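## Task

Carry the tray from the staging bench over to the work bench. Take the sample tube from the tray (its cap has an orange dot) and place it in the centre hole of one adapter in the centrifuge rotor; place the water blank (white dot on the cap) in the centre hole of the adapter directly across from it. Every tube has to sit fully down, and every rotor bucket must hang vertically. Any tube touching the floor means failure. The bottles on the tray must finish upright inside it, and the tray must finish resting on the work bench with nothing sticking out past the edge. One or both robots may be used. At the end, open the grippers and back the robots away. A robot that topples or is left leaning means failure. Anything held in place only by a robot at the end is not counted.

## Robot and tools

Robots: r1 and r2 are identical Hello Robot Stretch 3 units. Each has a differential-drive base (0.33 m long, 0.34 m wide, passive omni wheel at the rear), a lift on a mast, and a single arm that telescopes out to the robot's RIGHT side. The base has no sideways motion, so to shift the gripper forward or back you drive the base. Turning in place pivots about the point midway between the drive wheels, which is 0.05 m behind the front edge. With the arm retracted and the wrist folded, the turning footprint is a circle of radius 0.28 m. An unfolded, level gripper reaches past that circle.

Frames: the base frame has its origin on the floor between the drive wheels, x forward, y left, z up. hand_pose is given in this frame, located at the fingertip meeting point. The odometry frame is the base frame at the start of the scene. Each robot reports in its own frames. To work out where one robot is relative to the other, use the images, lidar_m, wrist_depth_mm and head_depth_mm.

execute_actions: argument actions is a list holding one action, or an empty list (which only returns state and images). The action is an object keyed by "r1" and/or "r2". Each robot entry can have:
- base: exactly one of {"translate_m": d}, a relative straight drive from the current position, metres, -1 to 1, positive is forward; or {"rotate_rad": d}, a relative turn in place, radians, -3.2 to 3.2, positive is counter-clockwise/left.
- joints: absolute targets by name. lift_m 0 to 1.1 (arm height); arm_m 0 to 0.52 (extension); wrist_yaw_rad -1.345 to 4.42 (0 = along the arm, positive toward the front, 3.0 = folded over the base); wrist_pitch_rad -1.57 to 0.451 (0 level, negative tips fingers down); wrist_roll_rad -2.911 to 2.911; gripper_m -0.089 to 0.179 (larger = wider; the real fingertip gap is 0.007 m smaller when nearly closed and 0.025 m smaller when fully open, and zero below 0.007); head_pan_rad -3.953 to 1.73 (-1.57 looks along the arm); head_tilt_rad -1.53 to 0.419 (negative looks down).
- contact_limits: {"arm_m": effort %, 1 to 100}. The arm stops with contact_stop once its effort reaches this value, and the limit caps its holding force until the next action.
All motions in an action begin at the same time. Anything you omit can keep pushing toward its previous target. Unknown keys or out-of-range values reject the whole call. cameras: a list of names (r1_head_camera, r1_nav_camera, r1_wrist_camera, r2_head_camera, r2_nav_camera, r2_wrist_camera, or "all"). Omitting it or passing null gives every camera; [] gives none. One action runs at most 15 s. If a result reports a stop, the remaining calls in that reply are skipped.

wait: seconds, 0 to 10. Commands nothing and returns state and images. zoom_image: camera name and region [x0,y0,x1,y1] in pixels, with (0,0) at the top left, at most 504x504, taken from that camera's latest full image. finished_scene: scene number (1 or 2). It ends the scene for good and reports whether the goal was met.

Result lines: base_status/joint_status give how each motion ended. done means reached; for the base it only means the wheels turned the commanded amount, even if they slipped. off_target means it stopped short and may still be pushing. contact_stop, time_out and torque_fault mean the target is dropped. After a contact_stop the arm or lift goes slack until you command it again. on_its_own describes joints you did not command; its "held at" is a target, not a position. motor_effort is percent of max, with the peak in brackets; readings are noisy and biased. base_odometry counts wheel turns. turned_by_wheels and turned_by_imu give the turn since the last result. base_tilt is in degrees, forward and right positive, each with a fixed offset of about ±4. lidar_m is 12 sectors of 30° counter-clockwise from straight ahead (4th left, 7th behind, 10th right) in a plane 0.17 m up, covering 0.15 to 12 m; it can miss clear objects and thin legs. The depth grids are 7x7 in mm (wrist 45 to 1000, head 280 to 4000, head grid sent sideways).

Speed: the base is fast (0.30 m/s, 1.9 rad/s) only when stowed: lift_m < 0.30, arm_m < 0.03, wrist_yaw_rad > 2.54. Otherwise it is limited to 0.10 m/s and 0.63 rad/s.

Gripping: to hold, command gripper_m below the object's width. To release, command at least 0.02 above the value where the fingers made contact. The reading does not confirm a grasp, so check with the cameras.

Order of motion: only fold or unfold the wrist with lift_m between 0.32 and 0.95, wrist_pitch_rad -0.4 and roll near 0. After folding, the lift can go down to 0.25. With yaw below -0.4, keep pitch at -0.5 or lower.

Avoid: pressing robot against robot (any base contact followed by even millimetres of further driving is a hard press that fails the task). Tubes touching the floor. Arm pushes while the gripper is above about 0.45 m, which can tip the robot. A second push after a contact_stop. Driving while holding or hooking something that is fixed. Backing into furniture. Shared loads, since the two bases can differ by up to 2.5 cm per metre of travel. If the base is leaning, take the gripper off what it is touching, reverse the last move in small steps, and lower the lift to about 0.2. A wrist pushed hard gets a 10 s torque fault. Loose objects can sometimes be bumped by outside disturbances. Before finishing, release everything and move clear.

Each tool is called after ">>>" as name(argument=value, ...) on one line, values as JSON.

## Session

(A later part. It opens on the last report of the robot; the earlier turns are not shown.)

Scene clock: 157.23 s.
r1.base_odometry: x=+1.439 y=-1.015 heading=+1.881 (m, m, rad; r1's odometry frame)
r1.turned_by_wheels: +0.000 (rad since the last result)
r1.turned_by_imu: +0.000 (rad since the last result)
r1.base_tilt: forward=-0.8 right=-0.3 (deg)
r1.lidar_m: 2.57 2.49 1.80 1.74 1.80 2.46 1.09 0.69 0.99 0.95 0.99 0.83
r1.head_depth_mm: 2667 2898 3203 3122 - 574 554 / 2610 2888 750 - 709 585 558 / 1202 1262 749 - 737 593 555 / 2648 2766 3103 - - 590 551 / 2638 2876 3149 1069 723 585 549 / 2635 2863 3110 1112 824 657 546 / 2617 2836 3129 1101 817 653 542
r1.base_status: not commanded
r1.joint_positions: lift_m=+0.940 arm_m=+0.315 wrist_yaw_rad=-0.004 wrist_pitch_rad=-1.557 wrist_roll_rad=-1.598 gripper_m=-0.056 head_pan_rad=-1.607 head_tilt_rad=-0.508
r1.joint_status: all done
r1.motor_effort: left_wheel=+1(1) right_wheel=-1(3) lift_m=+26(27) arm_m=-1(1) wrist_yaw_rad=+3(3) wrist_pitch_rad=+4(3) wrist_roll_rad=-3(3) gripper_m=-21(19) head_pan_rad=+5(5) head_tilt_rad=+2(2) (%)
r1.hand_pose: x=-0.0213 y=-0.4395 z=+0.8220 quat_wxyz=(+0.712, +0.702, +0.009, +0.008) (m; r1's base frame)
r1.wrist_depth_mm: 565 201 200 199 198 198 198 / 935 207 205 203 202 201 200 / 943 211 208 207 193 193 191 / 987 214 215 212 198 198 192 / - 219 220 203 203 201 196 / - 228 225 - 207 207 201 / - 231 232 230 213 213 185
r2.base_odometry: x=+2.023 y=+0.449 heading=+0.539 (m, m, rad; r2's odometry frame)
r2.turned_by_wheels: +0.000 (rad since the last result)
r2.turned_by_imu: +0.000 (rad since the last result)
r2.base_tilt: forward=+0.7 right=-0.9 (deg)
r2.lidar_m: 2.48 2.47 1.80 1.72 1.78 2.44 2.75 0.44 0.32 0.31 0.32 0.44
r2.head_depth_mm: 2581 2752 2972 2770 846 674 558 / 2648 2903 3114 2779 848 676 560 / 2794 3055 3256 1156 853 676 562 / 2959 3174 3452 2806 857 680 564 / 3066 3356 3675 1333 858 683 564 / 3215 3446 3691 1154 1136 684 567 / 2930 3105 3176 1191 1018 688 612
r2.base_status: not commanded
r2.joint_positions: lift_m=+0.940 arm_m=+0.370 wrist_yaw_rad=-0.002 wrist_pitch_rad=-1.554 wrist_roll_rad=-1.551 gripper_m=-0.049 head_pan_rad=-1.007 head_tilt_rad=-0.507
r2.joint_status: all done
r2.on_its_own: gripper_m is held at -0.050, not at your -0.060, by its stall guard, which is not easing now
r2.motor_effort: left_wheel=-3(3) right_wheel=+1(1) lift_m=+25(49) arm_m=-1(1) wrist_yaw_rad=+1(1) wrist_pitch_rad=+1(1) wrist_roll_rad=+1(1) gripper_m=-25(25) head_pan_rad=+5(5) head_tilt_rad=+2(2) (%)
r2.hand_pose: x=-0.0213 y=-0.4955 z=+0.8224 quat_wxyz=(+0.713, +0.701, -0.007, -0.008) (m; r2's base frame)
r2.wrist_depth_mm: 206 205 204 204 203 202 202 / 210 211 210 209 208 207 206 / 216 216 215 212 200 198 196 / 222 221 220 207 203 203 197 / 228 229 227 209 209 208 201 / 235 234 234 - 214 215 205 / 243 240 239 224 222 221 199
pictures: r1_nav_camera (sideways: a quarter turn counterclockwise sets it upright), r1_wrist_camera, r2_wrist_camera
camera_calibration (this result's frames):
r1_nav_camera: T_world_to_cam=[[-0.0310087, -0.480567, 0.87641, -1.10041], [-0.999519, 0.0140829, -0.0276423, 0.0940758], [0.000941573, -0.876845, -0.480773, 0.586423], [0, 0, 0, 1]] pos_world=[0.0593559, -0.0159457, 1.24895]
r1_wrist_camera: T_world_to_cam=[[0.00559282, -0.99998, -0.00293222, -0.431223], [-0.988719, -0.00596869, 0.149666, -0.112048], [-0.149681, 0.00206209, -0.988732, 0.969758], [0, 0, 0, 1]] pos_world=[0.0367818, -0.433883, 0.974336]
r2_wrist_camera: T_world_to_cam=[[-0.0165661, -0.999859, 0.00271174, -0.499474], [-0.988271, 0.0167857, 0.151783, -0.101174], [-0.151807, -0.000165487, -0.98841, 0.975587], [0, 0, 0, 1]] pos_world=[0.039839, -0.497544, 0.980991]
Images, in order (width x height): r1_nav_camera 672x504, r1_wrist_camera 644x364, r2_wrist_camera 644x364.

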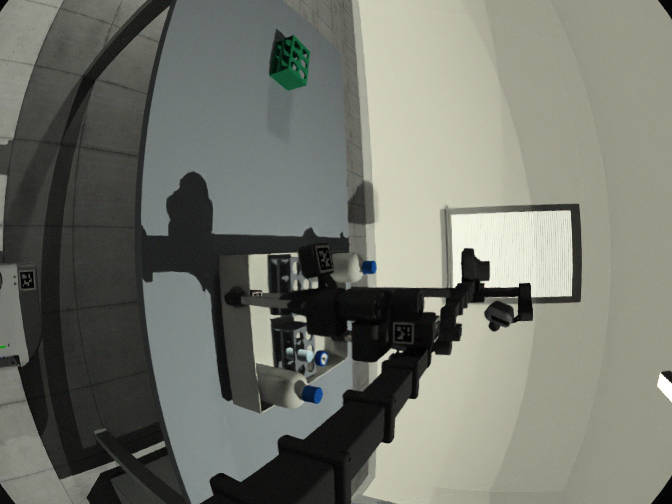

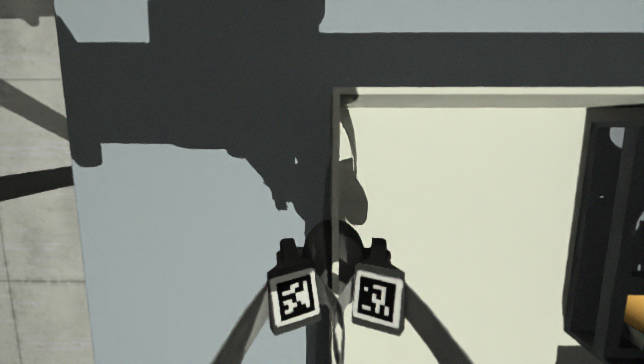

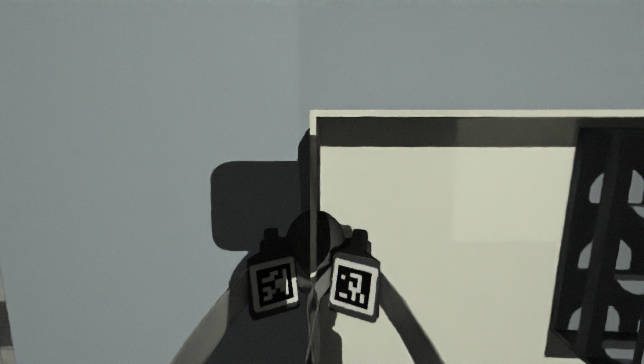

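>>> execute_actions(actions=[{"r1":{"joints":{"lift_m":0.93,"gripper_m":0.05}},"r2":{"joints":{"lift_m":0.93,"gripper_m":0.05}}}], cameras=[])

>>> execute_actions(actions=[{"r1":{"joints":{"lift_m":1.07,"head_tilt_rad":-0.7,"wrist_roll_rad":-1.57}},"r2":{"joints":{"lift_m":1.07}}}], cameras=[])

>>> execute_actions(actions=[{"r1":{"base":{"translate_m":-0.13},"joints":{"arm_m":0.48,"gripper_m":0.08}},"r2":{"joints":{"arm_m":0,"head_pan_rad":-1.57,"head_tilt_rad":-0.7}}}], cameras=["r1_wrist_camera","r1_head_camera","r2_head_camera"])

Scene clock: 162.43 s.
r1.base_odometry: x=+1.439 y=-1.015 heading=+1.881 (m, m, rad; r1's odometry frame)
r1.turned_by_wheels: +0.000 (rad since the last result)
r1.turned_by_imu: +0.000 (rad since the last result)
r1.base_tilt: forward=-0.7 right=-0.3 (deg)
r1.lidar_m: 2.57 2.48 1.81 1.74 1.80 2.46 1.09 0.69 0.99 0.95 0.99 0.83
r1.head_depth_mm: 2679 2910 3170 3060 - 582 547 / 2593 2909 762 - 724 594 558 / 1206 1267 748 - 763 667 554 / 2641 1287 3106 - - 664 551 / 2614 2880 3151 1072 780 658 549 / 2631 2855 3106 1121 827 655 545 / 2625 2826 3123 1102 819 653 543
r1.base_status: not commanded
r1.joint_positions: lift_m=+0.930 arm_m=+0.315 wrist_yaw_rad=-0.002 wrist_pitch_rad=-1.549 wrist_roll_rad=-1.599 gripper_m=+0.050 head_pan_rad=-1.607 head_tilt_rad=-0.508
r1.joint_status: all done
r1.motor_effort: left_wheel=+2(1) right_wheel=-1(3) lift_m=+26(26) arm_m=-1(1) wrist_yaw_rad=+2(2) wrist_pitch_rad=-1(5) wrist_roll_rad=-2(3) gripper_m=+0(80) head_pan_rad=+5(5) head_tilt_rad=+2(3) (%)
r1.hand_pose: x=-0.0213 y=-0.4415 z=+0.8119 quat_wxyz=(+0.714, +0.700, +0.010, +0.009) (m; r1's base frame)
r1.wrist_depth_mm: 191 192 191 191 191 191 190 / 197 195 194 195 193 193 194 / 572 201 200 200 196 197 193 / 206 204 204 202 201 201 195 / 949 210 210 206 205 205 200 / - 216 214 212 - 211 182 / - 221 222 217 216 217 185
r2.base_odometry: x=+2.023 y=+0.449 heading=+0.539 (m, m, rad; r2's odometry frame)
r2.turned_by_wheels: +0.000 (rad since the last result)
r2.turned_by_imu: +0.000 (rad since the last result)
r2.base_tilt: forward=+0.7 right=-0.8 (deg)
r2.lidar_m: 2.49 2.45 1.79 1.72 1.78 2.43 2.76 0.44 0.32 0.31 0.32 0.44
r2.head_depth_mm: 2582 2767 2948 2757 848 674 560 / 2677 2882 3091 2771 849 677 560 / 2796 3015 3239 1155 854 679 561 / 2959 3188 3444 2769 858 681 563 / 3116 3335 3601 1335 860 681 565 / 3223 3457 3637 1152 1135 685 566 / 2979 3110 3246 1197 1018 687 612
r2.base_status: not commanded
r2.joint_positions: lift_m=+0.930 arm_m=+0.370 wrist_yaw_rad=-0.002 wrist_pitch_rad=-1.553 wrist_roll_rad=-1.551 gripper_m=+0.050 head_pan_rad=-1.007 head_tilt_rad=-0.507
r2.joint_status: all done
r2.motor_effort: left_wheel=-3(3) right_wheel=+1(1) lift_m=+26(26) arm_m=+0(1) wrist_yaw_rad=+2(1) wrist_pitch_rad=+1(0) wrist_roll_rad=+1(1) gripper_m=+1(99) head_pan_rad=+5(5) head_tilt_rad=+2(2) (%)
r2.hand_pose: x=-0.0213 y=-0.4956 z=+0.8124 quat_wxyz=(+0.713, +0.701, -0.007, -0.008) (m; r2's base frame)
r2.wrist_depth_mm: 197 196 196 195 194 194 193 / 202 202 200 200 199 198 198 / 206 207 206 204 202 201 200 / 213 212 211 208 207 207 200 / 219 219 216 215 213 212 205 / 224 224 - 220 - 218 189 / 231 230 229 227 226 223 198
pictures: none
No camera images: the call's "cameras" was empty. Leave "cameras" out to get every camera's image.

Scene clock: 164.53 s.
r1.base_odometry: x=+1.439 y=-1.015 heading=+1.881 (m, m, rad; r1's odometry frame)
r1.turned_by_wheels: +0.000 (rad since the last result)
r1.turned_by_imu: +0.000 (rad since the last result)
r1.base_tilt: forward=-0.7 right=-0.2 (deg)
r1.lidar_m: 2.57 2.48 1.80 1.74 1.80 2.45 1.09 0.69 0.99 0.95 0.99 0.83
r1.head_depth_mm: 2685 3010 2841 840 614 583 1162 / - 2960 1083 765 629 580 1150 / - 3024 1078 781 637 576 1150 / 2624 - 804 758 630 573 1146 / 2639 2945 1006 798 628 570 1137 / 2665 2994 1068 834 674 567 1135 / 2666 2985 1075 827 669 564 1131
r1.base_status: not commanded
r1.joint_positions: lift_m=+1.070 arm_m=+0.315 wrist_yaw_rad=-0.002 wrist_pitch_rad=-1.549 wrist_roll_rad=-1.577 gripper_m=+0.050 head_pan_rad=-1.607 head_tilt_rad=-0.691
r1.joint_status: all done
r1.motor_effort: left_wheel=+2(1) right_wheel=-3(3) lift_m=+26(24) arm_m=+0(1) wrist_yaw_rad=+1(1) wrist_pitch_rad=-1(1) wrist_roll_rad=+4(2) gripper_m=+1(1) head_pan_rad=+4(5) head_tilt_rad=-3(16) (%)
r1.hand_pose: x=-0.0213 y=-0.4416 z=+0.9519 quat_wxyz=(+0.715, +0.700, +0.002, +0.001) (m; r1's base frame)
r1.wrist_depth_mm: - - 323 319 322 323 324 / - - 330 331 331 328 330 / - - 338 335 336 310 317 / - 345 347 346 344 311 330 / - - 353 349 351 289 350 / - - 360 361 - 306 354 / - - 375 369 366 326 370
r2.base_odometry: x=+2.023 y=+0.449 heading=+0.539 (m, m, rad; r2's odometry frame)
r2.turned_by_wheels: +0.000 (rad since the last result)
r2.turned_by_imu: +0.000 (rad since the last result)
r2.base_tilt: forward=+0.8 right=-0.8 (deg)
r2.lidar_m: 2.48 2.46 1.78 1.72 1.78 2.42 2.76 0.44 0.32 0.31 0.32 0.44
r2.head_depth_mm: 2556 2742 2944 2749 845 673 558 / 2684 2880 3101 2763 850 675 560 / 2807 3043 3251 1152 853 677 561 / 2983 3181 3435 2794 857 680 564 / 3127 3390 3654 1345 865 681 565 / 3243 3447 3618 1153 1141 683 566 / 2970 3124 3257 1197 1018 687 612
r2.base_status: not commanded
r2.joint_positions: lift_m=+1.069 arm_m=+0.370 wrist_yaw_rad=-0.002 wrist_pitch_rad=-1.553 wrist_roll_rad=-1.551 gripper_m=+0.050 head_pan_rad=-1.007 head_tilt_rad=-0.507
r2.joint_status: all done
r2.motor_effort: left_wheel=-3(3) right_wheel=+1(1) lift_m=+47(48) arm_m=+0(1) wrist_yaw_rad=+2(1) wrist_pitch_rad=+0(0) wrist_roll_rad=+1(1) gripper_m=+0(1) head_pan_rad=+5(5) head_tilt_rad=+2(2) (%)
r2.hand_pose: x=-0.0213 y=-0.4958 z=+0.9515 quat_wxyz=(+0.713, +0.701, -0.007, -0.008) (m; r2's base frame)
r2.wrist_depth_mm: - 328 325 326 325 325 322 / - 335 332 334 332 329 331 / - 342 343 341 338 308 309 / - 352 351 348 346 319 287 / - 364 357 359 355 297 286 / - 376 - 369 - 340 363 / - - 384 381 374 313 368
pictures: none
No camera images: the call's "cameras" was empty. Leave "cameras" out to get every camera's image.

Scene clock: 168.47 s.
r1.base_odometry: x=+1.479 y=-1.139 heading=+1.881 (m, m, rad; r1's odometry frame)
r1.turned_by_wheels: +0.000 (rad since the last result)
r1.turned_by_imu: +0.000 (rad since the last result)
r1.base_tilt: forward=-0.8 right=-0.3 (deg)
r1.lidar_m: 2.70 2.48 1.81 1.74 1.80 2.45 1.09 0.58 0.96 0.96 0.99 0.95
r1.head_depth_mm: 2790 3033 2852 869 696 583 1163 / 2695 3041 2816 862 693 579 1153 / 2773 3055 2747 784 611 577 1156 / - 3012 1517 750 627 573 1144 / 2661 3052 1095 752 627 570 1142 / 2652 2969 816 759 622 566 1133 / 2661 2999 1070 797 619 563 1131
r1.base_status: done
r1.joint_positions: lift_m=+1.070 arm_m=+0.480 wrist_yaw_rad=-0.001 wrist_pitch_rad=-1.548 wrist_roll_rad=-1.575 gripper_m=+0.080 head_pan_rad=-1.607 head_tilt_rad=-0.691
r1.joint_status: all done
r1.motor_effort: left_wheel=+1(1) right_wheel=-2(4) lift_m=+26(27) arm_m=+5(5) wrist_yaw_rad=+0(1) wrist_pitch_rad=-1(1) wrist_roll_rad=+3(4) gripper_m=+0(79) head_pan_rad=+5(5) head_tilt_rad=-3(3) (%)
r1.hand_pose: x=-0.0213 y=-0.6064 z=+0.9519 quat_wxyz=(+0.715, +0.699, +0.002, +0.001) (m; r1's base frame)
r1.wrist_depth_mm: 327 317 319 266 318 273 261 / 332 327 323 268 326 325 306 / 337 319 332 336 336 335 309 / 343 343 347 283 340 337 310 / 353 291 322 285 344 349 351 / 364 211 - 302 303 334 355 / 370 181 371 371 368 371 369
r2.base_odometry: x=+2.023 y=+0.449 heading=+0.539 (m, m, rad; r2's odometry frame)
r2.turned_by_wheels: +0.000 (rad since the last result)
r2.turned_by_imu: +0.000 (rad since the last result)
r2.base_tilt: forward=+0.8 right=-0.9 (deg)
r2.lidar_m: 2.48 2.47 1.79 1.72 1.78 2.43 2.76 0.44 0.32 0.31 0.32 0.44
r2.head_depth_mm: - - - - - - - / - - - - - - - / - - - - - - - / 538 - 834 790 658 - 1155 / 2565 2863 1073 830 676 597 837 / 2604 2874 2704 853 693 612 - / 2621 2880 2739 859 695 611 -
r2.base_status: not commanded
r2.joint_positions: lift_m=+1.069 arm_m=+0.000 wrist_yaw_rad=+0.001 wrist_pitch_rad=-1.552 wrist_roll_rad=-1.551 gripper_m=+0.050 head_pan_rad=-1.563 head_tilt_rad=-0.691
r2.joint_status: all done
r2.motor_effort: left_wheel=-3(3) right_wheel=+1(1) lift_m=+47(47) arm_m=-1(1) wrist_yaw_rad=-1(1) wrist_pitch_rad=+0(0) wrist_roll_rad=+1(1) gripper_m=+1(1) head_pan_rad=-4(46) head_tilt_rad=-3(15) (%)
r2.hand_pose: x=-0.0214 y=-0.1260 z=+0.9515 quat_wxyz=(+0.713, +0.701, -0.006, -0.007) (m; r2's base frame)
r2.wrist_depth_mm: - - - - - 323 323 / - - - - - 332 332 / - - - - - 343 338 / - - - - - 349 347 / - - - - - 357 358 / - - - - - 370 370 / - - - - - 379 377
pictures: r1_head_camera (sideways: a quarter turn clockwise sets it upright), r1_wrist_camera, r2_head_camera (sideways: a quarter turn clockwise sets it upright)
camera_calibration (this result's frames):
r1_head_camera: T_world_to_cam=[[-0.0190227, 0.625682, -0.779846, 1.03947], [0.998365, -0.0301584, -0.0485495, 0.0584552], [-0.0538954, -0.779495, -0.624085, 0.773803], [0, 0, 0, 1]] pos_world=[0.00311819, -0.0454376, 1.29638]
r1_wrist_camera: T_world_to_cam=[[-0.0146295, -0.999873, 0.00629416, -0.606907], [-0.98868, 0.0154052, 0.149245, -0.119178], [-0.149323, -0.00403955, -0.98878, 1.09482], [0, 0, 0, 1]] pos_world=[0.0367737, -0.600571, 1.10414]
r2_head_camera: T_world_to_cam=[[0.0238954, 0.613786, -0.789111, 1.03983], [0.999575, -0.0278464, 0.00860909, -0.0153476], [-0.0166897, -0.788981, -0.614191, 0.752238], [0, 0, 0, 1]] pos_world=[0.0030485, -0.0451604, 1.28269]
Images, in order (width x height): r1_head_camera 896x504, r1_wrist_camera 644x364, r2_head_camera 896x504.

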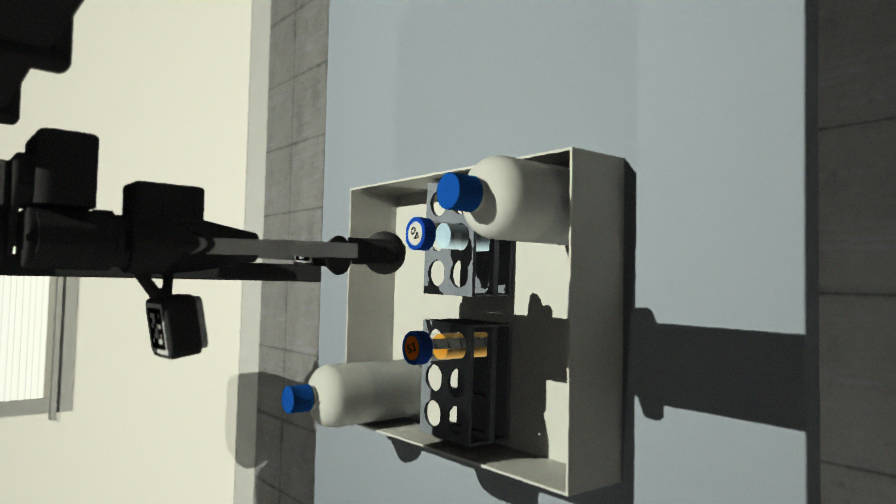

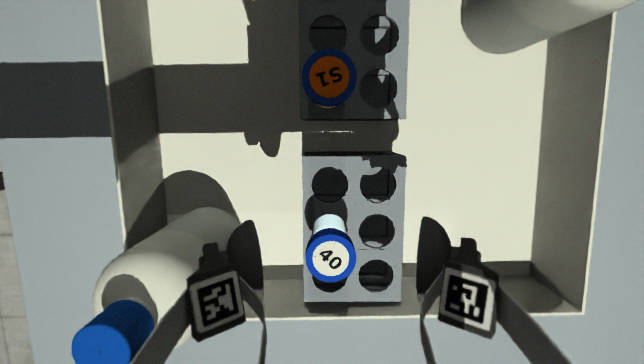

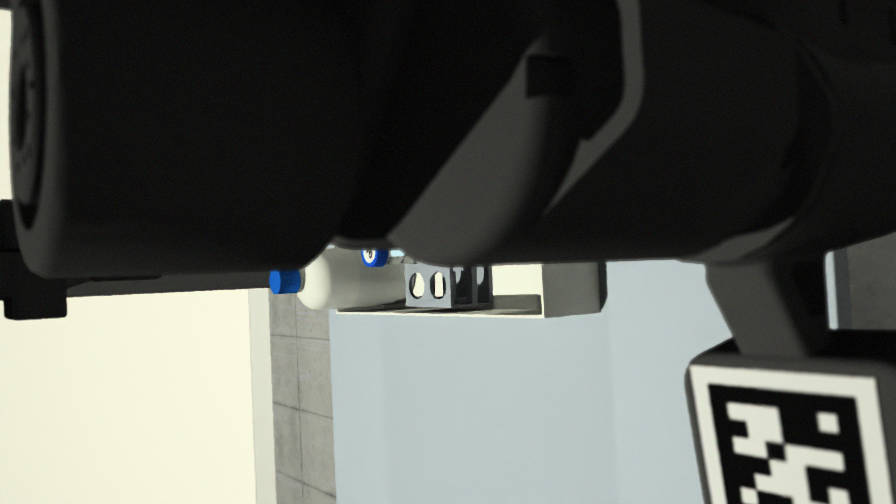

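>>> execute_actions(actions=[{"r1":{"base":{"translate_m":-0.02},"joints":{"gripper_m":0.065,"lift_m":1.025}},"r2":{"base":{"translate_m":0.72},"joints":{"head_pan_rad":-1.9,"head_tilt_rad":-0.5}}}], cameras=["r1_wrist_camera","r2_nav_camera"])

>>> execute_actions(actions=[{"r1":{"joints":{"lift_m":0.995}}}], cameras=["r1_wrist_camera","r1_head_camera"])

Scene clock: 179.07 s.
r1.base_odometry: x=+1.485 y=-1.158 heading=+1.881 (m, m, rad; r1's odometry frame)
r1.turned_by_wheels: +0.000 (rad since the last result)
r1.turned_by_imu: +0.001 (rad since the last result)
r1.base_tilt: forward=-0.8 right=-0.3 (deg)
r1.lidar_m: 2.72 2.48 1.80 1.74 1.80 2.45 1.09 0.56 0.93 0.96 0.99 0.97
r1.head_depth_mm: 2615 3127 2838 868 697 583 1159 / - 3004 2802 860 691 579 1156 / - 3062 2786 825 634 577 1151 / 2636 - 2741 742 609 573 1143 / 2641 2936 1100 767 627 570 1143 / 2652 2976 821 745 624 567 1133 / 2651 2986 1072 783 620 563 1132
r1.base_status: done
r1.joint_positions: lift_m=+1.025 arm_m=+0.480 wrist_yaw_rad=-0.001 wrist_pitch_rad=-1.548 wrist_roll_rad=-1.575 gripper_m=+0.065 head_pan_rad=-1.607 head_tilt_rad=-0.691
r1.joint_status: all done
r1.motor_effort: left_wheel=+1(2) right_wheel=-1(6) lift_m=+21(26) arm_m=+5(5) wrist_yaw_rad=+1(1) wrist_pitch_rad=-1(1) wrist_roll_rad=+3(3) gripper_m=+1(58) head_pan_rad=+5(5) head_tilt_rad=-2(3) (%)
r1.hand_pose: x=-0.0213 y=-0.6064 z=+0.9071 quat_wxyz=(+0.715, +0.699, +0.002, +0.001) (m; r1's base frame)
r1.wrist_depth_mm: 230 277 276 164 269 278 261 / 280 283 285 238 279 285 263 / 289 289 291 289 287 293 264 / 301 297 294 269 289 299 264 / 306 200 266 215 296 303 267 / 162 168 - 248 263 289 255 / 145 167 324 325 319 325 320
r2.base_odometry: x=+2.641 y=+0.818 heading=+0.539 (m, m, rad; r2's odometry frame)
r2.turned_by_wheels: +0.000 (rad since the last result)
r2.turned_by_imu: +0.001 (rad since the last result)
r2.base_tilt: forward=+0.7 right=-0.9 (deg)
r2.lidar_m: 1.76 1.83 1.80 1.73 1.79 2.43 1.23 0.42 0.39 0.38 0.39 0.53
r2.head_depth_mm: 3045 - - - - - 530 / 2894 - - - - - - / 2045 - - - - - - / 2739 - - - - - - / 2670 - - - - - - / 2584 2775 - - - - - / 2496 2665 - - - - -
r2.base_status: done
r2.joint_positions: lift_m=+1.069 arm_m=+0.000 wrist_yaw_rad=+0.001 wrist_pitch_rad=-1.552 wrist_roll_rad=-1.551 gripper_m=+0.050 head_pan_rad=-1.893 head_tilt_rad=-0.508
r2.joint_status: all done
r2.motor_effort: left_wheel=-4(5) right_wheel=+2(7) lift_m=+46(46) arm_m=-1(1) wrist_yaw_rad=+0(1) wrist_pitch_rad=+0(0) wrist_roll_rad=+1(1) gripper_m=+0(2) head_pan_rad=-4(34) head_tilt_rad=+2(13) (%)
r2.hand_pose: x=-0.0214 y=-0.1260 z=+0.9515 quat_wxyz=(+0.713, +0.701, -0.006, -0.007) (m; r2's base frame)
r2.wrist_depth_mm: - - - - - 520 358 / - - - - 971 532 278 / - - - - 968 533 279 / - - - - - 555 555 / - - - - - - - / - - - - - - - / - - - - - - -
pictures: r1_wrist_camera, r2_nav_camera (sideways: a quarter turn counterclockwise sets it upright)
camera_calibration (this result's frames):
r1_wrist_camera: T_world_to_cam=[[-0.0146298, -0.999873, 0.00629405, -0.606627], [-0.98868, 0.0154055, 0.149245, -0.112503], [-0.149323, -0.00403938, -0.98878, 1.05059], [0, 0, 0, 1]] pos_world=[0.0367737, -0.600573, 1.05942]
r2_nav_camera: T_world_to_cam=[[-0.123585, -0.438084, 0.890398, -1.11913], [-0.960012, 0.279924, 0.00447845, 0.0514597], [-0.251206, -0.854239, -0.45516, 0.553827], [0, 0, 0, 1]] pos_world=[0.0502194, -0.0315764, 1.24832]
Images, in order (width x height): r1_wrist_camera 644x364, r2_nav_camera 672x504.

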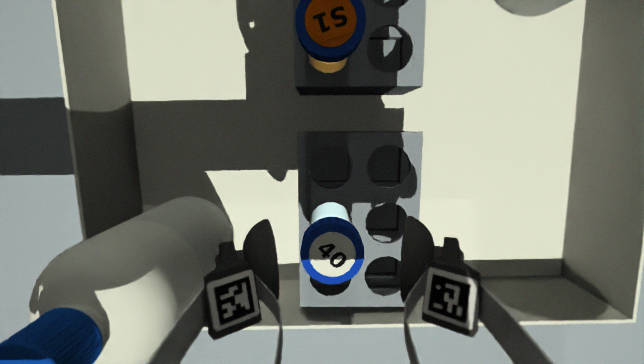

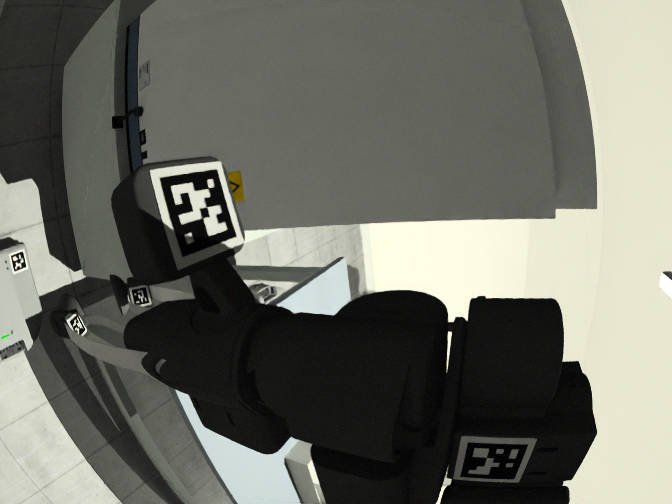

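Scene clock: 180.13 s.
r1.base_odometry: x=+1.485 y=-1.158 heading=+1.881 (m, m, rad; r1's odometry frame)
r1.turned_by_wheels: +0.000 (rad since the last result)
r1.turned_by_imu: +0.000 (rad since the last result)
r1.base_tilt: forward=-0.7 right=-0.3 (deg)
r1.lidar_m: 2.72 2.48 1.81 1.74 1.80 2.46 1.09 0.56 0.94 0.96 0.99 0.97
r1.head_depth_mm: 2682 - 1050 842 698 584 1161 / 2633 3073 2812 858 693 579 1157 / 2599 3103 2762 825 634 576 1147 / 2612 - 1062 742 610 573 1147 / 2677 2962 1058 770 629 570 1139 / 2676 2997 823 747 625 567 1131 / 2643 2992 1069 781 619 564 1130
r1.base_status: not commanded
r1.joint_positions: lift_m=+0.995 arm_m=+0.480 wrist_yaw_rad=-0.001 wrist_pitch_rad=-1.548 wrist_roll_rad=-1.575 gripper_m=+0.065 head_pan_rad=-1.607 head_tilt_rad=-0.691
r1.joint_status: all done
r1.motor_effort: left_wheel=+2(2) right_wheel=-2(1) lift_m=+21(21) arm_m=+5(5) wrist_yaw_rad=+0(1) wrist_pitch_rad=-1(1) wrist_roll_rad=+3(3) gripper_m=+0(0) head_pan_rad=+5(5) head_tilt_rad=-3(3) (%)
r1.hand_pose: x=-0.0213 y=-0.6064 z=+0.8771 quat_wxyz=(+0.715, +0.699, +0.002, +0.001) (m; r1's base frame)
r1.wrist_depth_mm: 209 247 252 135 220 249 247 / 209 253 256 198 249 256 253 / 207 262 259 260 258 259 258 / 219 266 267 207 238 266 266 / 216 200 271 209 267 275 267 / 140 161 - 152 248 274 254 / 134 144 226 223 220 231 230
r2.base_odometry: x=+2.641 y=+0.818 heading=+0.539 (m, m, rad; r2's odometry frame)
r2.turned_by_wheels: +0.000 (rad since the last result)
r2.turned_by_imu: +0.000 (rad since the last result)
r2.base_tilt: forward=+0.7 right=-0.9 (deg)
r2.lidar_m: 1.76 1.83 1.79 1.73 1.79 2.44 1.23 0.42 0.39 0.38 0.39 0.53
r2.head_depth_mm: 3059 - - - - - 532 / 2902 - - - - - - / 2030 - - - - - - / 2759 - - - - - - / 2663 - - - - - - / 2602 2778 - - - - - / 2517 2646 - - - - -
r2.base_status: not commanded
r2.joint_positions: lift_m=+1.069 arm_m=+0.000 wrist_yaw_rad=+0.001 wrist_pitch_rad=-1.552 wrist_roll_rad=-1.551 gripper_m=+0.050 head_pan_rad=-1.893 head_tilt_rad=-0.508
r2.joint_status: not commanded
r2.motor_effort: left_wheel=-3(3) right_wheel=+2(2) lift_m=+47(47) arm_m=-1(2) wrist_yaw_rad=+0(0) wrist_pitch_rad=+0(0) wrist_roll_rad=+1(1) gripper_m=-1(0) head_pan_rad=-4(4) head_tilt_rad=+2(2) (%)
r2.hand_pose: x=-0.0214 y=-0.1260 z=+0.9515 quat_wxyz=(+0.713, +0.701, -0.006, -0.007) (m; r2's base frame)
r2.wrist_depth_mm: - - - - - 514 355 / - - - - 973 525 278 / - - - - 942 535 278 / - - - - - 571 555 / - - - - - - - / - - - - - - - / - - - - - - -
pictures: r1_head_camera (sideways: a quarter turn clockwise sets it upright), r1_wrist_camera
camera_calibration (this result's frames):
r1_head_camera: T_world_to_cam=[[-0.0190225, 0.625682, -0.779846, 1.03947], [0.998365, -0.0301586, -0.0485495, 0.0584552], [-0.0538956, -0.779495, -0.624085, 0.773803], [0, 0, 0, 1]] pos_world=[0.00311818, -0.0454376, 1.29638]
r1_wrist_camera: T_world_to_cam=[[-0.0146295, -0.999873, 0.00629405, -0.606438], [-0.98868, 0.0154052, 0.149245, -0.108026], [-0.149323, -0.00403943, -0.98878, 1.02093], [0, 0, 0, 1]] pos_world=[0.0367737, -0.600573, 1.02942]
Images, in order (width x height): r1_head_camera 896x504, r1_wrist_camera 644x364.

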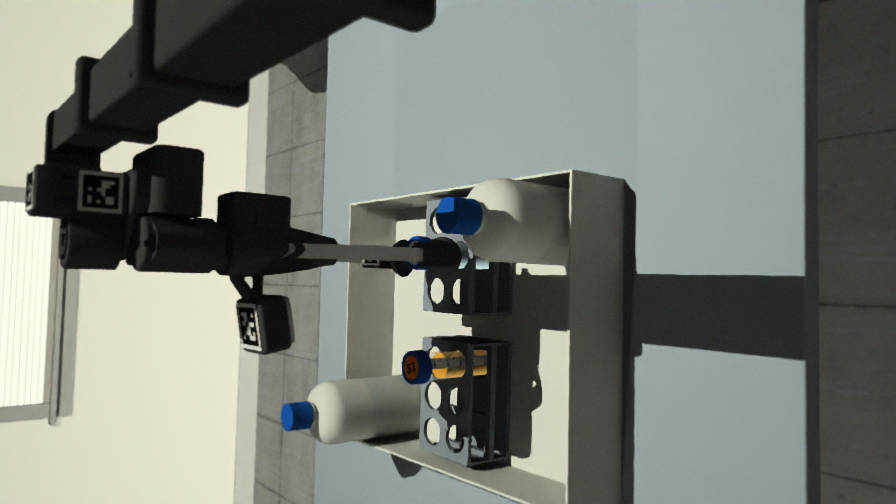

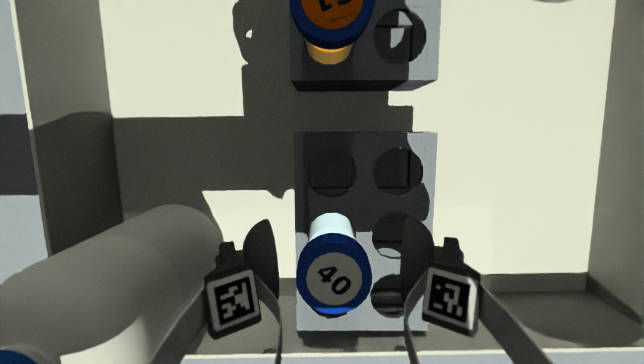

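>>> execute_actions(actions=[{"r1":{"base":{"translate_m":-0.008},"joints":{"lift_m":0.98}}}], cameras=[])

>>> execute_actions(actions=[{"r1":{"joints":{"gripper_m":0.0}}}], cameras=["r1_wrist_camera"])

>>> execute_actions(actions=[{"r1":{"joints":{"lift_m":1.095}}}], cameras=["r1_wrist_camera","r1_head_camera"])

>>> execute_actions(actions=[{"r1":{"base":{"translate_m":-0.2},"joints":{"head_pan_rad":-2.1}}}], cameras=["r1_nav_camera","r1_head_camera"])

Scene clock: 186.20 s.
r1.base_odometry: x=+1.487 y=-1.166 heading=+1.881 (m, m, rad; r1's odometry frame)
r1.turned_by_wheels: +0.000 (rad since the last result)
r1.turned_by_imu: +0.000 (rad since the last result)
r1.base_tilt: forward=-0.7 right=-0.2 (deg)
r1.lidar_m: 2.73 2.49 1.81 1.74 1.79 2.45 1.09 0.55 0.92 0.96 0.99 0.98
r1.head_depth_mm: 2685 - - 836 698 584 1163 / 2647 - 2788 860 692 579 1157 / 2611 3114 2751 841 653 576 1151 / 2617 - 985 686 609 573 1143 / 2639 3007 1049 780 627 569 1141 / 2660 2970 905 743 623 567 1136 / 2655 2975 1073 753 621 563 1131
r1.base_status: done
r1.joint_positions: lift_m=+0.980 arm_m=+0.480 wrist_yaw_rad=-0.001 wrist_pitch_rad=-1.548 wrist_roll_rad=-1.575 gripper_m=+0.065 head_pan_rad=-1.607 head_tilt_rad=-0.691
r1.joint_status: all done
r1.motor_effort: left_wheel=+2(2) right_wheel=-2(6) lift_m=+20(22) arm_m=+5(5) wrist_yaw_rad=+0(0) wrist_pitch_rad=-1(1) wrist_roll_rad=+3(3) gripper_m=+0(0) head_pan_rad=+5(5) head_tilt_rad=-3(3) (%)
r1.hand_pose: x=-0.0213 y=-0.6064 z=+0.8621 quat_wxyz=(+0.715, +0.699, +0.002, +0.001) (m; r1's base frame)
r1.wrist_depth_mm: 209 236 235 177 208 236 234 / 209 239 240 240 241 240 239 / 207 245 245 241 189 245 247 / 208 253 253 193 194 251 249 / 187 185 254 184 199 257 257 / 129 154 - 136 228 262 255 / 122 138 203 204 205 207 214
r2.base_odometry: x=+2.641 y=+0.818 heading=+0.539 (m, m, rad; r2's odometry frame)
r2.turned_by_wheels: +0.000 (rad since the last result)
r2.turned_by_imu: +0.000 (rad since the last result)
r2.base_tilt: forward=+0.8 right=-0.9 (deg)
r2.lidar_m: 1.76 1.83 1.79 1.73 1.78 2.44 1.22 0.42 0.39 0.38 0.39 0.53
r2.head_depth_mm: 3087 - - - - - 533 / 2897 - - - - - - / 2040 - - - - - - / 2739 - - - - - - / 2616 - - - - - - / 2601 2777 - - - - - / 2519 2664 - - - - -
r2.base_status: not commanded
r2.joint_positions: lift_m=+1.069 arm_m=+0.000 wrist_yaw_rad=+0.001 wrist_pitch_rad=-1.552 wrist_roll_rad=-1.551 gripper_m=+0.050 head_pan_rad=-1.893 head_tilt_rad=-0.508
r2.joint_status: not commanded
r2.motor_effort: left_wheel=-3(4) right_wheel=+2(2) lift_m=+46(46) arm_m=-1(1) wrist_yaw_rad=+0(0) wrist_pitch_rad=+0(0) wrist_roll_rad=+1(1) gripper_m=+0(1) head_pan_rad=-4(4) head_tilt_rad=+2(2) (%)
r2.hand_pose: x=-0.0214 y=-0.1260 z=+0.9515 quat_wxyz=(+0.713, +0.701, -0.006, -0.007) (m; r2's base frame)
r2.wrist_depth_mm: - - - - - 511 360 / - - - - 951 531 279 / - - - - 961 532 278 / - - - - - 557 553 / - - - - - - - / - - - - - - - / - - - - - - -
pictures: none
No camera images: the call's "cameras" was empty. Leave "cameras" out to get every camera's image.

Scene clock: 187.33 s.
r1.base_odometry: x=+1.487 y=-1.166 heading=+1.881 (m, m, rad; r1's odometry frame)
r1.turned_by_wheels: +0.000 (rad since the last result)
r1.turned_by_imu: +0.000 (rad since the last result)
r1.base_tilt: forward=-0.7 right=-0.3 (deg)
r1.lidar_m: 2.73 2.48 1.81 1.74 1.80 2.46 1.09 0.55 0.92 0.96 0.99 0.98
r1.head_depth_mm: 2694 - - 834 695 581 1162 / 2652 - 2814 860 693 579 1155 / 2594 3112 2776 842 651 576 1152 / 2620 - 915 703 609 572 1142 / 2652 2996 1055 781 627 570 1137 / 2659 2983 908 745 624 567 1137 / 2662 2999 1073 754 618 563 1128
r1.base_status: not commanded
r1.joint_positions: lift_m=+0.980 arm_m=+0.480 wrist_yaw_rad=-0.001 wrist_pitch_rad=-1.548 wrist_roll_rad=-1.575 gripper_m=+0.001 head_pan_rad=-1.607 head_tilt_rad=-0.691
r1.joint_status: all done
r1.motor_effort: left_wheel=+2(2) right_wheel=-2(2) lift_m=+21(21) arm_m=+5(5) wrist_yaw_rad=+1(0) wrist_pitch_rad=-1(1) wrist_roll_rad=+3(3) gripper_m=-12(85) head_pan_rad=+5(5) head_tilt_rad=-3(3) (%)
r1.hand_pose: x=-0.0213 y=-0.6064 z=+0.8621 quat_wxyz=(+0.715, +0.699, +0.002, +0.001) (m; r1's base frame)
r1.wrist_depth_mm: 209 236 235 179 207 235 233 / 208 241 240 241 241 239 241 / 207 248 247 241 188 244 243 / 207 251 251 192 192 252 249 / 187 184 255 154 226 256 255 / 129 155 260 132 230 262 256 / 122 147 203 204 201 217 216
r2.base_odometry: x=+2.641 y=+0.818 heading=+0.539 (m, m, rad; r2's odometry frame)
r2.turned_by_wheels: +0.000 (rad since the last result)
r2.turned_by_imu: +0.000 (rad since the last result)
r2.base_tilt: forward=+0.7 right=-0.8 (deg)
r2.lidar_m: 1.76 1.82 1.80 1.73 1.79 2.44 1.23 0.42 0.39 0.38 0.39 0.53
r2.head_depth_mm: 3060 - - - - - 530 / 2869 - - - - - - / 2043 - - - - - - / 2738 - - - - - - / 2662 - - - - - - / 2601 2789 - - - - - / 2495 2683 - - - - -
r2.base_status: not commanded
r2.joint_positions: lift_m=+1.069 arm_m=+0.000 wrist_yaw_rad=+0.001 wrist_pitch_rad=-1.552 wrist_roll_rad=-1.551 gripper_m=+0.050 head_pan_rad=-1.893 head_tilt_rad=-0.508
r2.joint_status: not commanded
r2.motor_effort: left_wheel=-4(3) right_wheel=+2(2) lift_m=+46(46) arm_m=-1(1) wrist_yaw_rad=+1(1) wrist_pitch_rad=+0(0) wrist_roll_rad=+1(1) gripper_m=+0(2) head_pan_rad=-4(4) head_tilt_rad=+2(2) (%)
r2.hand_pose: x=-0.0214 y=-0.1260 z=+0.9515 quat_wxyz=(+0.713, +0.701, -0.006, -0.007) (m; r2's base frame)
r2.wrist_depth_mm: - - - - - 517 360 / - - - - 958 532 278 / - - - - 961 535 277 / - - - - - 568 553 / - - - - - - - / - - - - - - - / - - - - - - -
pictures: r1_wrist_camera
camera_calibration (this result's frames):
r1_wrist_camera: T_world_to_cam=[[-0.0146293, -0.999873, 0.00631324, -0.606368], [-0.98868, 0.0154079, 0.149244, -0.105785], [-0.149323, -0.00405843, -0.98878, 1.00609], [0, 0, 0, 1]] pos_world=[0.0367737, -0.600578, 1.01441]
Images, in order (width x height): r1_wrist_camera 644x364.

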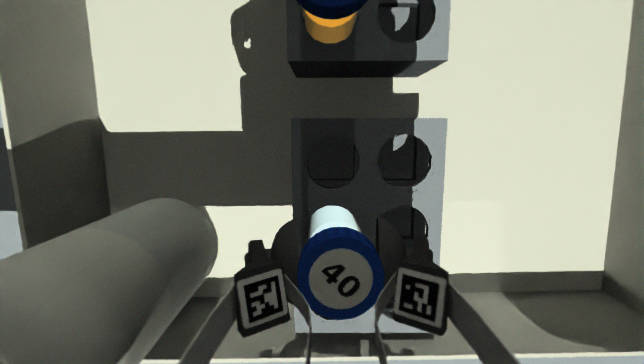

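Scene clock: 189.20 s.
r1.base_odometry: x=+1.487 y=-1.166 heading=+1.881 (m, m, rad; r1's odometry frame)
r1.turned_by_wheels: +0.000 (rad since the last result)
r1.turned_by_imu: +0.000 (rad since the last result)
r1.base_tilt: forward=-0.7 right=-0.2 (deg)
r1.lidar_m: 2.73 2.48 1.80 1.74 1.80 2.45 1.09 0.55 0.92 0.96 0.99 0.98
r1.head_depth_mm: 2707 3018 2824 867 697 583 1157 / 2702 3025 2800 860 692 579 1154 / 2718 3012 2785 841 652 575 1148 / - 3092 2768 744 610 574 1148 / 2624 3049 1102 780 628 569 1140 / 2676 2999 906 744 623 567 1135 / 2699 2962 1075 753 620 564 1126
r1.base_status: not commanded
r1.joint_positions: lift_m=+1.095 arm_m=+0.480 wrist_yaw_rad=-0.001 wrist_pitch_rad=-1.548 wrist_roll_rad=-1.575 gripper_m=+0.001 head_pan_rad=-1.607 head_tilt_rad=-0.691
r1.joint_status: all done
r1.motor_effort: left_wheel=+1(2) right_wheel=-2(2) lift_m=+26(28) arm_m=+5(5) wrist_yaw_rad=+1(0) wrist_pitch_rad=-1(1) wrist_roll_rad=+3(3) gripper_m=-12(12) head_pan_rad=+5(5) head_tilt_rad=-3(3) (%)
r1.hand_pose: x=-0.0213 y=-0.6064 z=+0.9768 quat_wxyz=(+0.715, +0.699, +0.002, +0.001) (m; r1's base frame)
r1.wrist_depth_mm: 346 341 347 285 339 325 342 / 353 351 355 307 349 350 351 / 361 358 358 352 353 361 355 / 372 369 363 337 365 368 366 / 381 232 291 154 375 369 375 / 390 217 332 132 318 391 389 / - 397 404 396 400 396 399
r2.base_odometry: x=+2.641 y=+0.818 heading=+0.539 (m, m, rad; r2's odometry frame)
r2.turned_by_wheels: +0.000 (rad since the last result)
r2.turned_by_imu: +0.000 (rad since the last result)
r2.base_tilt: forward=+0.8 right=-0.8 (deg)
r2.lidar_m: 1.76 1.83 1.79 1.73 1.78 2.44 1.22 0.42 0.39 0.38 0.39 0.53
r2.head_depth_mm: 3045 - - - - - 532 / 2890 - - - - - - / 1297 - - - - - - / 2717 - - - - - - / 2658 - - - - - - / 2594 2758 - - - - - / 2528 2687 - - - - -
r2.base_status: not commanded
r2.joint_positions: lift_m=+1.069 arm_m=+0.000 wrist_yaw_rad=+0.001 wrist_pitch_rad=-1.552 wrist_roll_rad=-1.551 gripper_m=+0.050 head_pan_rad=-1.893 head_tilt_rad=-0.508
r2.joint_status: not commanded
r2.motor_effort: left_wheel=-3(4) right_wheel=+2(2) lift_m=+47(46) arm_m=-1(1) wrist_yaw_rad=+0(0) wrist_pitch_rad=+0(0) wrist_roll_rad=+1(1) gripper_m=+0(1) head_pan_rad=-4(4) head_tilt_rad=+3(2) (%)
r2.hand_pose: x=-0.0214 y=-0.1260 z=+0.9515 quat_wxyz=(+0.713, +0.701, -0.006, -0.007) (m; r2's base frame)
r2.wrist_depth_mm: - - - - - 516 359 / - - - - 965 533 279 / - - - - 945 533 278 / - - - - - 566 559 / - - - - - - - / - - - - - - - / - - - - - - -
pictures: r1_head_camera (sideways: a quarter turn clockwise sets it upright), r1_wrist_camera
camera_calibration (this result's frames):
r1_head_camera: T_world_to_cam=[[-0.0190229, 0.625682, -0.779846, 1.03947], [0.998365, -0.030158, -0.0485495, 0.0584552], [-0.0538951, -0.779495, -0.624085, 0.773803], [0, 0, 0, 1]] pos_world=[0.0031182, -0.0454376, 1.29638]
r1_wrist_camera: T_world_to_cam=[[-0.0146299, -0.999873, 0.00631324, -0.607093], [-0.98868, 0.0154085, 0.149244, -0.122904], [-0.149323, -0.00405834, -0.98878, 1.11951], [0, 0, 0, 1]] pos_world=[0.0367737, -0.600578, 1.12913]
Images, in order (width x height): r1_head_camera 896x504, r1_wrist_camera 644x364.

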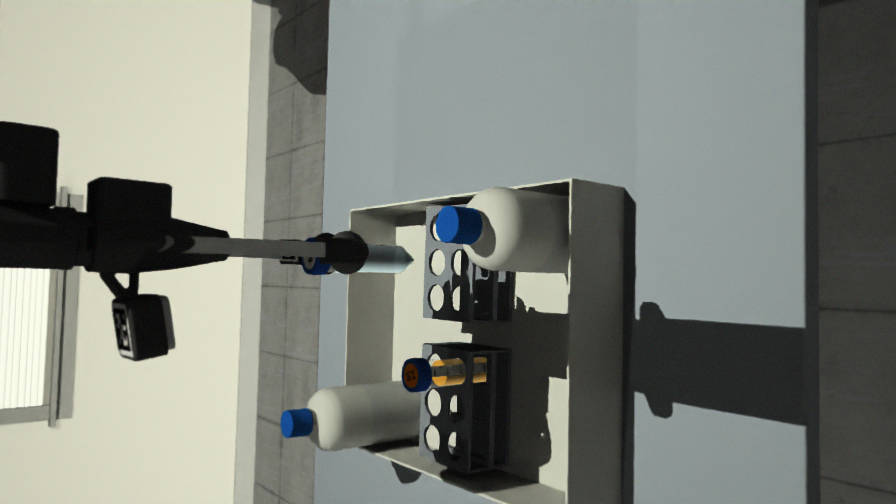

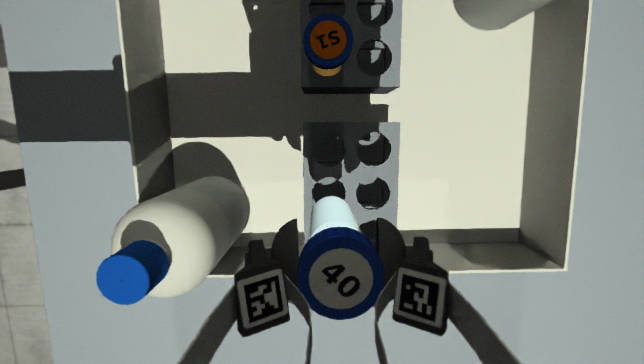

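Scene clock: 192.53 s.
r1.base_odometry: x=+1.548 y=-1.356 heading=+1.881 (m, m, rad; r1's odometry frame)
r1.turned_by_wheels: +0.000 (rad since the last result)
r1.turned_by_imu: +0.000 (rad since the last result)
r1.base_tilt: forward=-0.8 right=-0.2 (deg)
r1.lidar_m: 1.17 2.48 1.81 1.74 1.80 2.44 1.10 0.53 0.40 0.96 0.99 1.17
r1.head_depth_mm: - 1182 1156 833 869 859 1183 / - 1102 1086 929 946 875 1057 / 902 991 1052 1087 705 620 1149 / 3154 3325 2608 1185 682 586 1145 / 2881 3263 2733 840 678 569 1182 / 2696 3045 1531 833 674 566 1135 / 2659 2952 2640 826 668 565 506
r1.base_status: done
r1.joint_positions: lift_m=+1.095 arm_m=+0.480 wrist_yaw_rad=-0.001 wrist_pitch_rad=-1.548 wrist_roll_rad=-1.575 gripper_m=+0.001 head_pan_rad=-2.093 head_tilt_rad=-0.691
r1.joint_status: all done
r1.motor_effort: left_wheel=+1(3) right_wheel=-2(6) lift_m=+26(26) arm_m=+4(5) wrist_yaw_rad=+0(0) wrist_pitch_rad=-1(1) wrist_roll_rad=+3(3) gripper_m=-12(13) head_pan_rad=-5(46) head_tilt_rad=-3(3) (%)
r1.hand_pose: x=-0.0213 y=-0.6064 z=+0.9768 quat_wxyz=(+0.715, +0.699, +0.002, +0.001) (m; r1's base frame)
r1.wrist_depth_mm: 345 282 296 299 309 341 344 / 351 356 352 353 354 353 350 / 368 361 365 359 363 357 356 / 371 368 371 371 371 362 372 / 383 377 376 154 378 383 375 / 395 386 387 133 384 385 388 / - 398 402 403 402 396 396
r2.base_odometry: x=+2.641 y=+0.818 heading=+0.539 (m, m, rad; r2's odometry frame)
r2.turned_by_wheels: +0.000 (rad since the last result)
r2.turned_by_imu: +0.000 (rad since the last result)
r2.base_tilt: forward=+0.6 right=-0.9 (deg)
r2.lidar_m: 1.76 1.83 1.80 1.73 1.79 2.44 1.23 0.42 0.39 0.38 0.39 0.53
r2.head_depth_mm: 3026 - - - - - 532 / 2939 - - - - - - / 2822 - - - - - - / 1239 - - - - - - / 1925 - - - - - - / 2562 2788 - - - - - / 2532 2675 - - - - -
r2.base_status: not commanded
r2.joint_positions: lift_m=+1.069 arm_m=+0.000 wrist_yaw_rad=+0.001 wrist_pitch_rad=-1.552 wrist_roll_rad=-1.551 gripper_m=+0.050 head_pan_rad=-1.893 head_tilt_rad=-0.508
r2.joint_status: not commanded
r2.motor_effort: left_wheel=-3(4) right_wheel=+2(2) lift_m=+46(46) arm_m=-1(1) wrist_yaw_rad=-1(1) wrist_pitch_rad=+0(0) wrist_roll_rad=+1(1) gripper_m=+1(0) head_pan_rad=-4(4) head_tilt_rad=+2(2) (%)
r2.hand_pose: x=-0.0214 y=-0.1260 z=+0.9515 quat_wxyz=(+0.713, +0.701, -0.006, -0.007) (m; r2's base frame)
r2.wrist_depth_mm: - - - - - 521 357 / - - - - 957 534 277 / - - - - 976 533 278 / - - - - - 563 556 / - - - - - - - / - - - - - - - / - - - - - - -
pictures: r1_head_camera (sideways: a quarter turn clockwise sets it upright), r1_nav_camera (sideways: a quarter turn counterclockwise sets it upright)
camera_calibration (this result's frames):
r1_head_camera: T_world_to_cam=[[0.275331, 0.562168, -0.779846, 1.03767], [0.868765, -0.49284, -0.0485494, 0.0592458], [-0.411632, -0.664135, -0.624086, 0.775986], [0, 0, 0, 1]] pos_world=[-0.0177532, -0.0387878, 1.29638]
r1_nav_camera: T_world_to_cam=[[-0.327642, -0.542444, 0.773567, -0.964517], [-0.874652, 0.483744, -0.031243, 0.0979947], [-0.35726, -0.686838, -0.632944, 0.786586], [0, 0, 0, 1]] pos_world=[0.0507112, -0.0303439, 1.24704]
Images, in order (width x height): r1_head_camera 896x504, r1_nav_camera 672x504.

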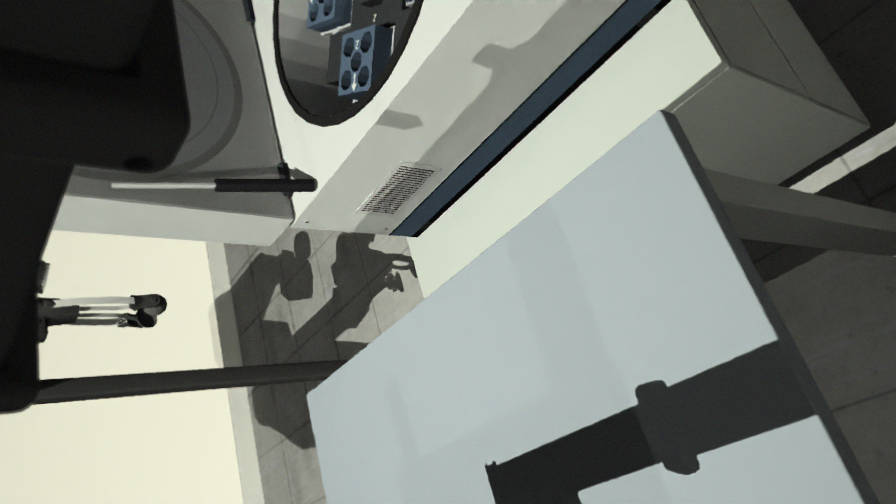

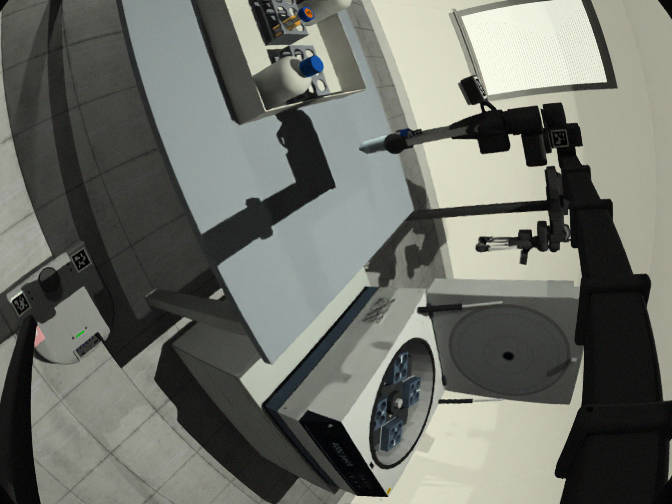

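>>> execute_actions(actions=[{"r1":{"base":{"translate_m":-0.55},"joints":{"head_pan_rad":-1.75,"arm_m":0.05,"lift_m":1.098}}}], cameras=["r1_nav_camera","r1_head_camera","r1_wrist_camera"])

Scene clock: 200.70 s.
r1.base_odometry: x=+1.716 y=-1.880 heading=+1.881 (m, m, rad; r1's odometry frame)
r1.turned_by_wheels: +0.000 (rad since the last result)
r1.turned_by_imu: -0.002 (rad since the last result)
r1.base_tilt: forward=-0.7 right=-0.3 (deg)
r1.lidar_m: 1.71 2.48 1.80 1.73 1.79 1.88 1.80 0.40 0.29 0.28 0.29 1.35
r1.head_depth_mm: - - - 867 722 575 689 / - - - 878 699 566 660 / - - - - - 553 629 / - - - - - 545 596 / - - - - - 780 683 / 1141 2843 2640 2116 898 796 688 / 2600 2881 2668 2103 - 1359 1174
r1.base_status: done
r1.joint_positions: lift_m=+1.098 arm_m=+0.050 wrist_yaw_rad=+0.000 wrist_pitch_rad=-1.548 wrist_roll_rad=-1.575 gripper_m=+0.001 head_pan_rad=-1.757 head_tilt_rad=-0.692
r1.joint_status: all done
r1.motor_effort: left_wheel=+0(2) right_wheel=-1(5) lift_m=+26(28) arm_m=-4(6) wrist_yaw_rad=+0(0) wrist_pitch_rad=-1(1) wrist_roll_rad=+3(3) gripper_m=-13(11) head_pan_rad=+5(39) head_tilt_rad=-4(3) (%)
r1.hand_pose: x=-0.0214 y=-0.1773 z=+0.9798 quat_wxyz=(+0.715, +0.699, +0.002, +0.001) (m; r1's base frame)
r1.wrist_depth_mm: - - - - - - - / - - - - - - - / - - - - 573 571 574 / - - - - 512 333 331 / - - - 138 412 339 338 / - - - 132 372 349 387 / - - - - 497 351 393
r2.base_odometry: x=+2.641 y=+0.818 heading=+0.539 (m, m, rad; r2's odometry frame)
r2.turned_by_wheels: +0.000 (rad since the last result)
r2.turned_by_imu: +0.000 (rad since the last result)
r2.base_tilt: forward=+0.7 right=-0.8 (deg)
r2.lidar_m: 1.76 1.83 1.79 1.73 1.79 2.44 1.23 0.42 0.39 0.38 0.39 0.53
r2.head_depth_mm: 3034 - - - - - 533 / 2959 - - - - - - / 2821 - - - - - - / 2734 - - - - - - / 2664 - - - - - - / 2554 2815 - - - - - / 2508 2678 - - - - -
r2.base_status: not commanded
r2.joint_positions: lift_m=+1.069 arm_m=+0.000 wrist_yaw_rad=+0.001 wrist_pitch_rad=-1.552 wrist_roll_rad=-1.551 gripper_m=+0.050 head_pan_rad=-1.893 head_tilt_rad=-0.508
r2.joint_status: not commanded
r2.motor_effort: left_wheel=-3(3) right_wheel=+2(2) lift_m=+46(46) arm_m=-1(1) wrist_yaw_rad=+0(0) wrist_pitch_rad=+0(0) wrist_roll_rad=+1(1) gripper_m=+0(1) head_pan_rad=-4(4) head_tilt_rad=+2(2) (%)
r2.hand_pose: x=-0.0214 y=-0.1260 z=+0.9515 quat_wxyz=(+0.713, +0.701, -0.006, -0.007) (m; r2's base frame)
r2.wrist_depth_mm: - - - - - 517 359 / - - - - 968 530 278 / - - - - 940 532 279 / - - - - - 555 554 / - - - - - - - / - - - - - - - / - - - - - - -
pictures: r1_head_camera (sideways: a quarter turn clockwise sets it upright), r1_nav_camera (sideways: a quarter turn counterclockwise sets it upright), r1_wrist_camera
camera_calibration (this result's frames):
r1_head_camera: T_world_to_cam=[[0.0746027, 0.62153, -0.77983, 1.03888], [0.982675, -0.178866, -0.0485493, 0.0585507], [-0.16966, -0.762698, -0.624106, 0.774535], [0, 0, 0, 1]] pos_world=[-0.00363179, -0.0444831, 1.29638]
r1_nav_camera: T_world_to_cam=[[-0.130492, -0.620154, 0.773551, -0.965699], [-0.985234, 0.168339, -0.0312434, 0.0986698], [-0.110843, -0.766205, -0.632964, 0.785108], [0, 0, 0, 1]] pos_world=[0.0582212, -0.0139385, 1.24704]
r1_wrist_camera: T_world_to_cam=[[-0.0132398, -0.999891, 0.00657904, -0.178263], [-0.988701, 0.0140736, 0.149241, -0.130221], [-0.149317, -0.0045288, -0.988779, 1.12412], [0, 0, 0, 1]] pos_world=[0.0367403, -0.17132, 1.13211]
Images, in order (width x height): r1_head_camera 896x504, r1_nav_camera 672x504, r1_wrist_camera 644x364.

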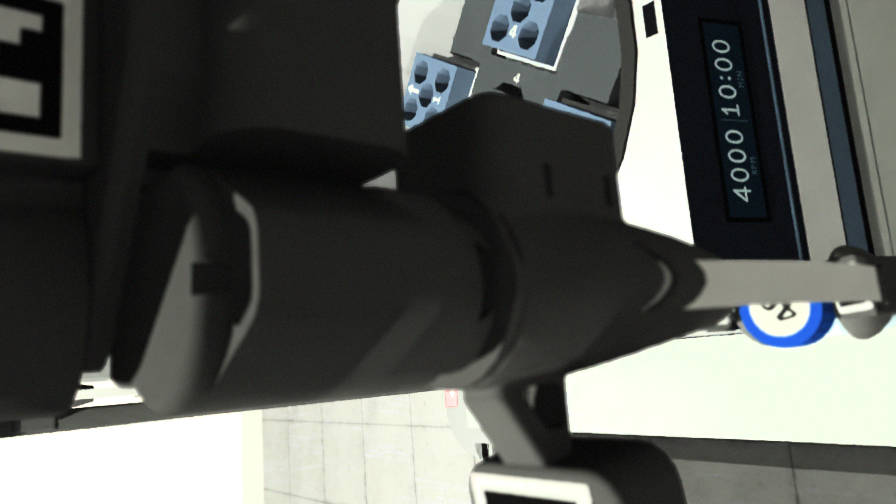

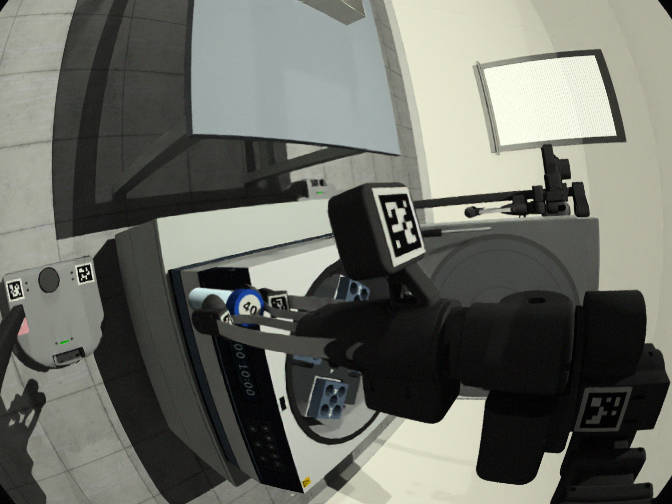

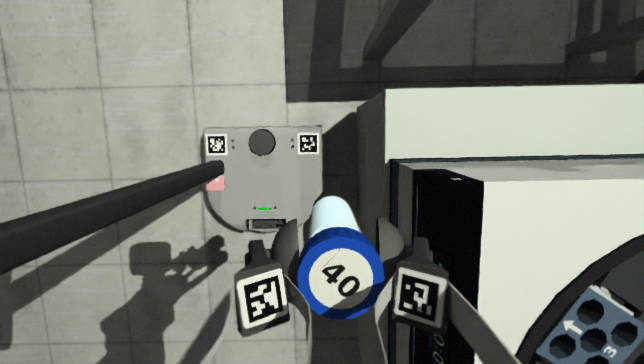

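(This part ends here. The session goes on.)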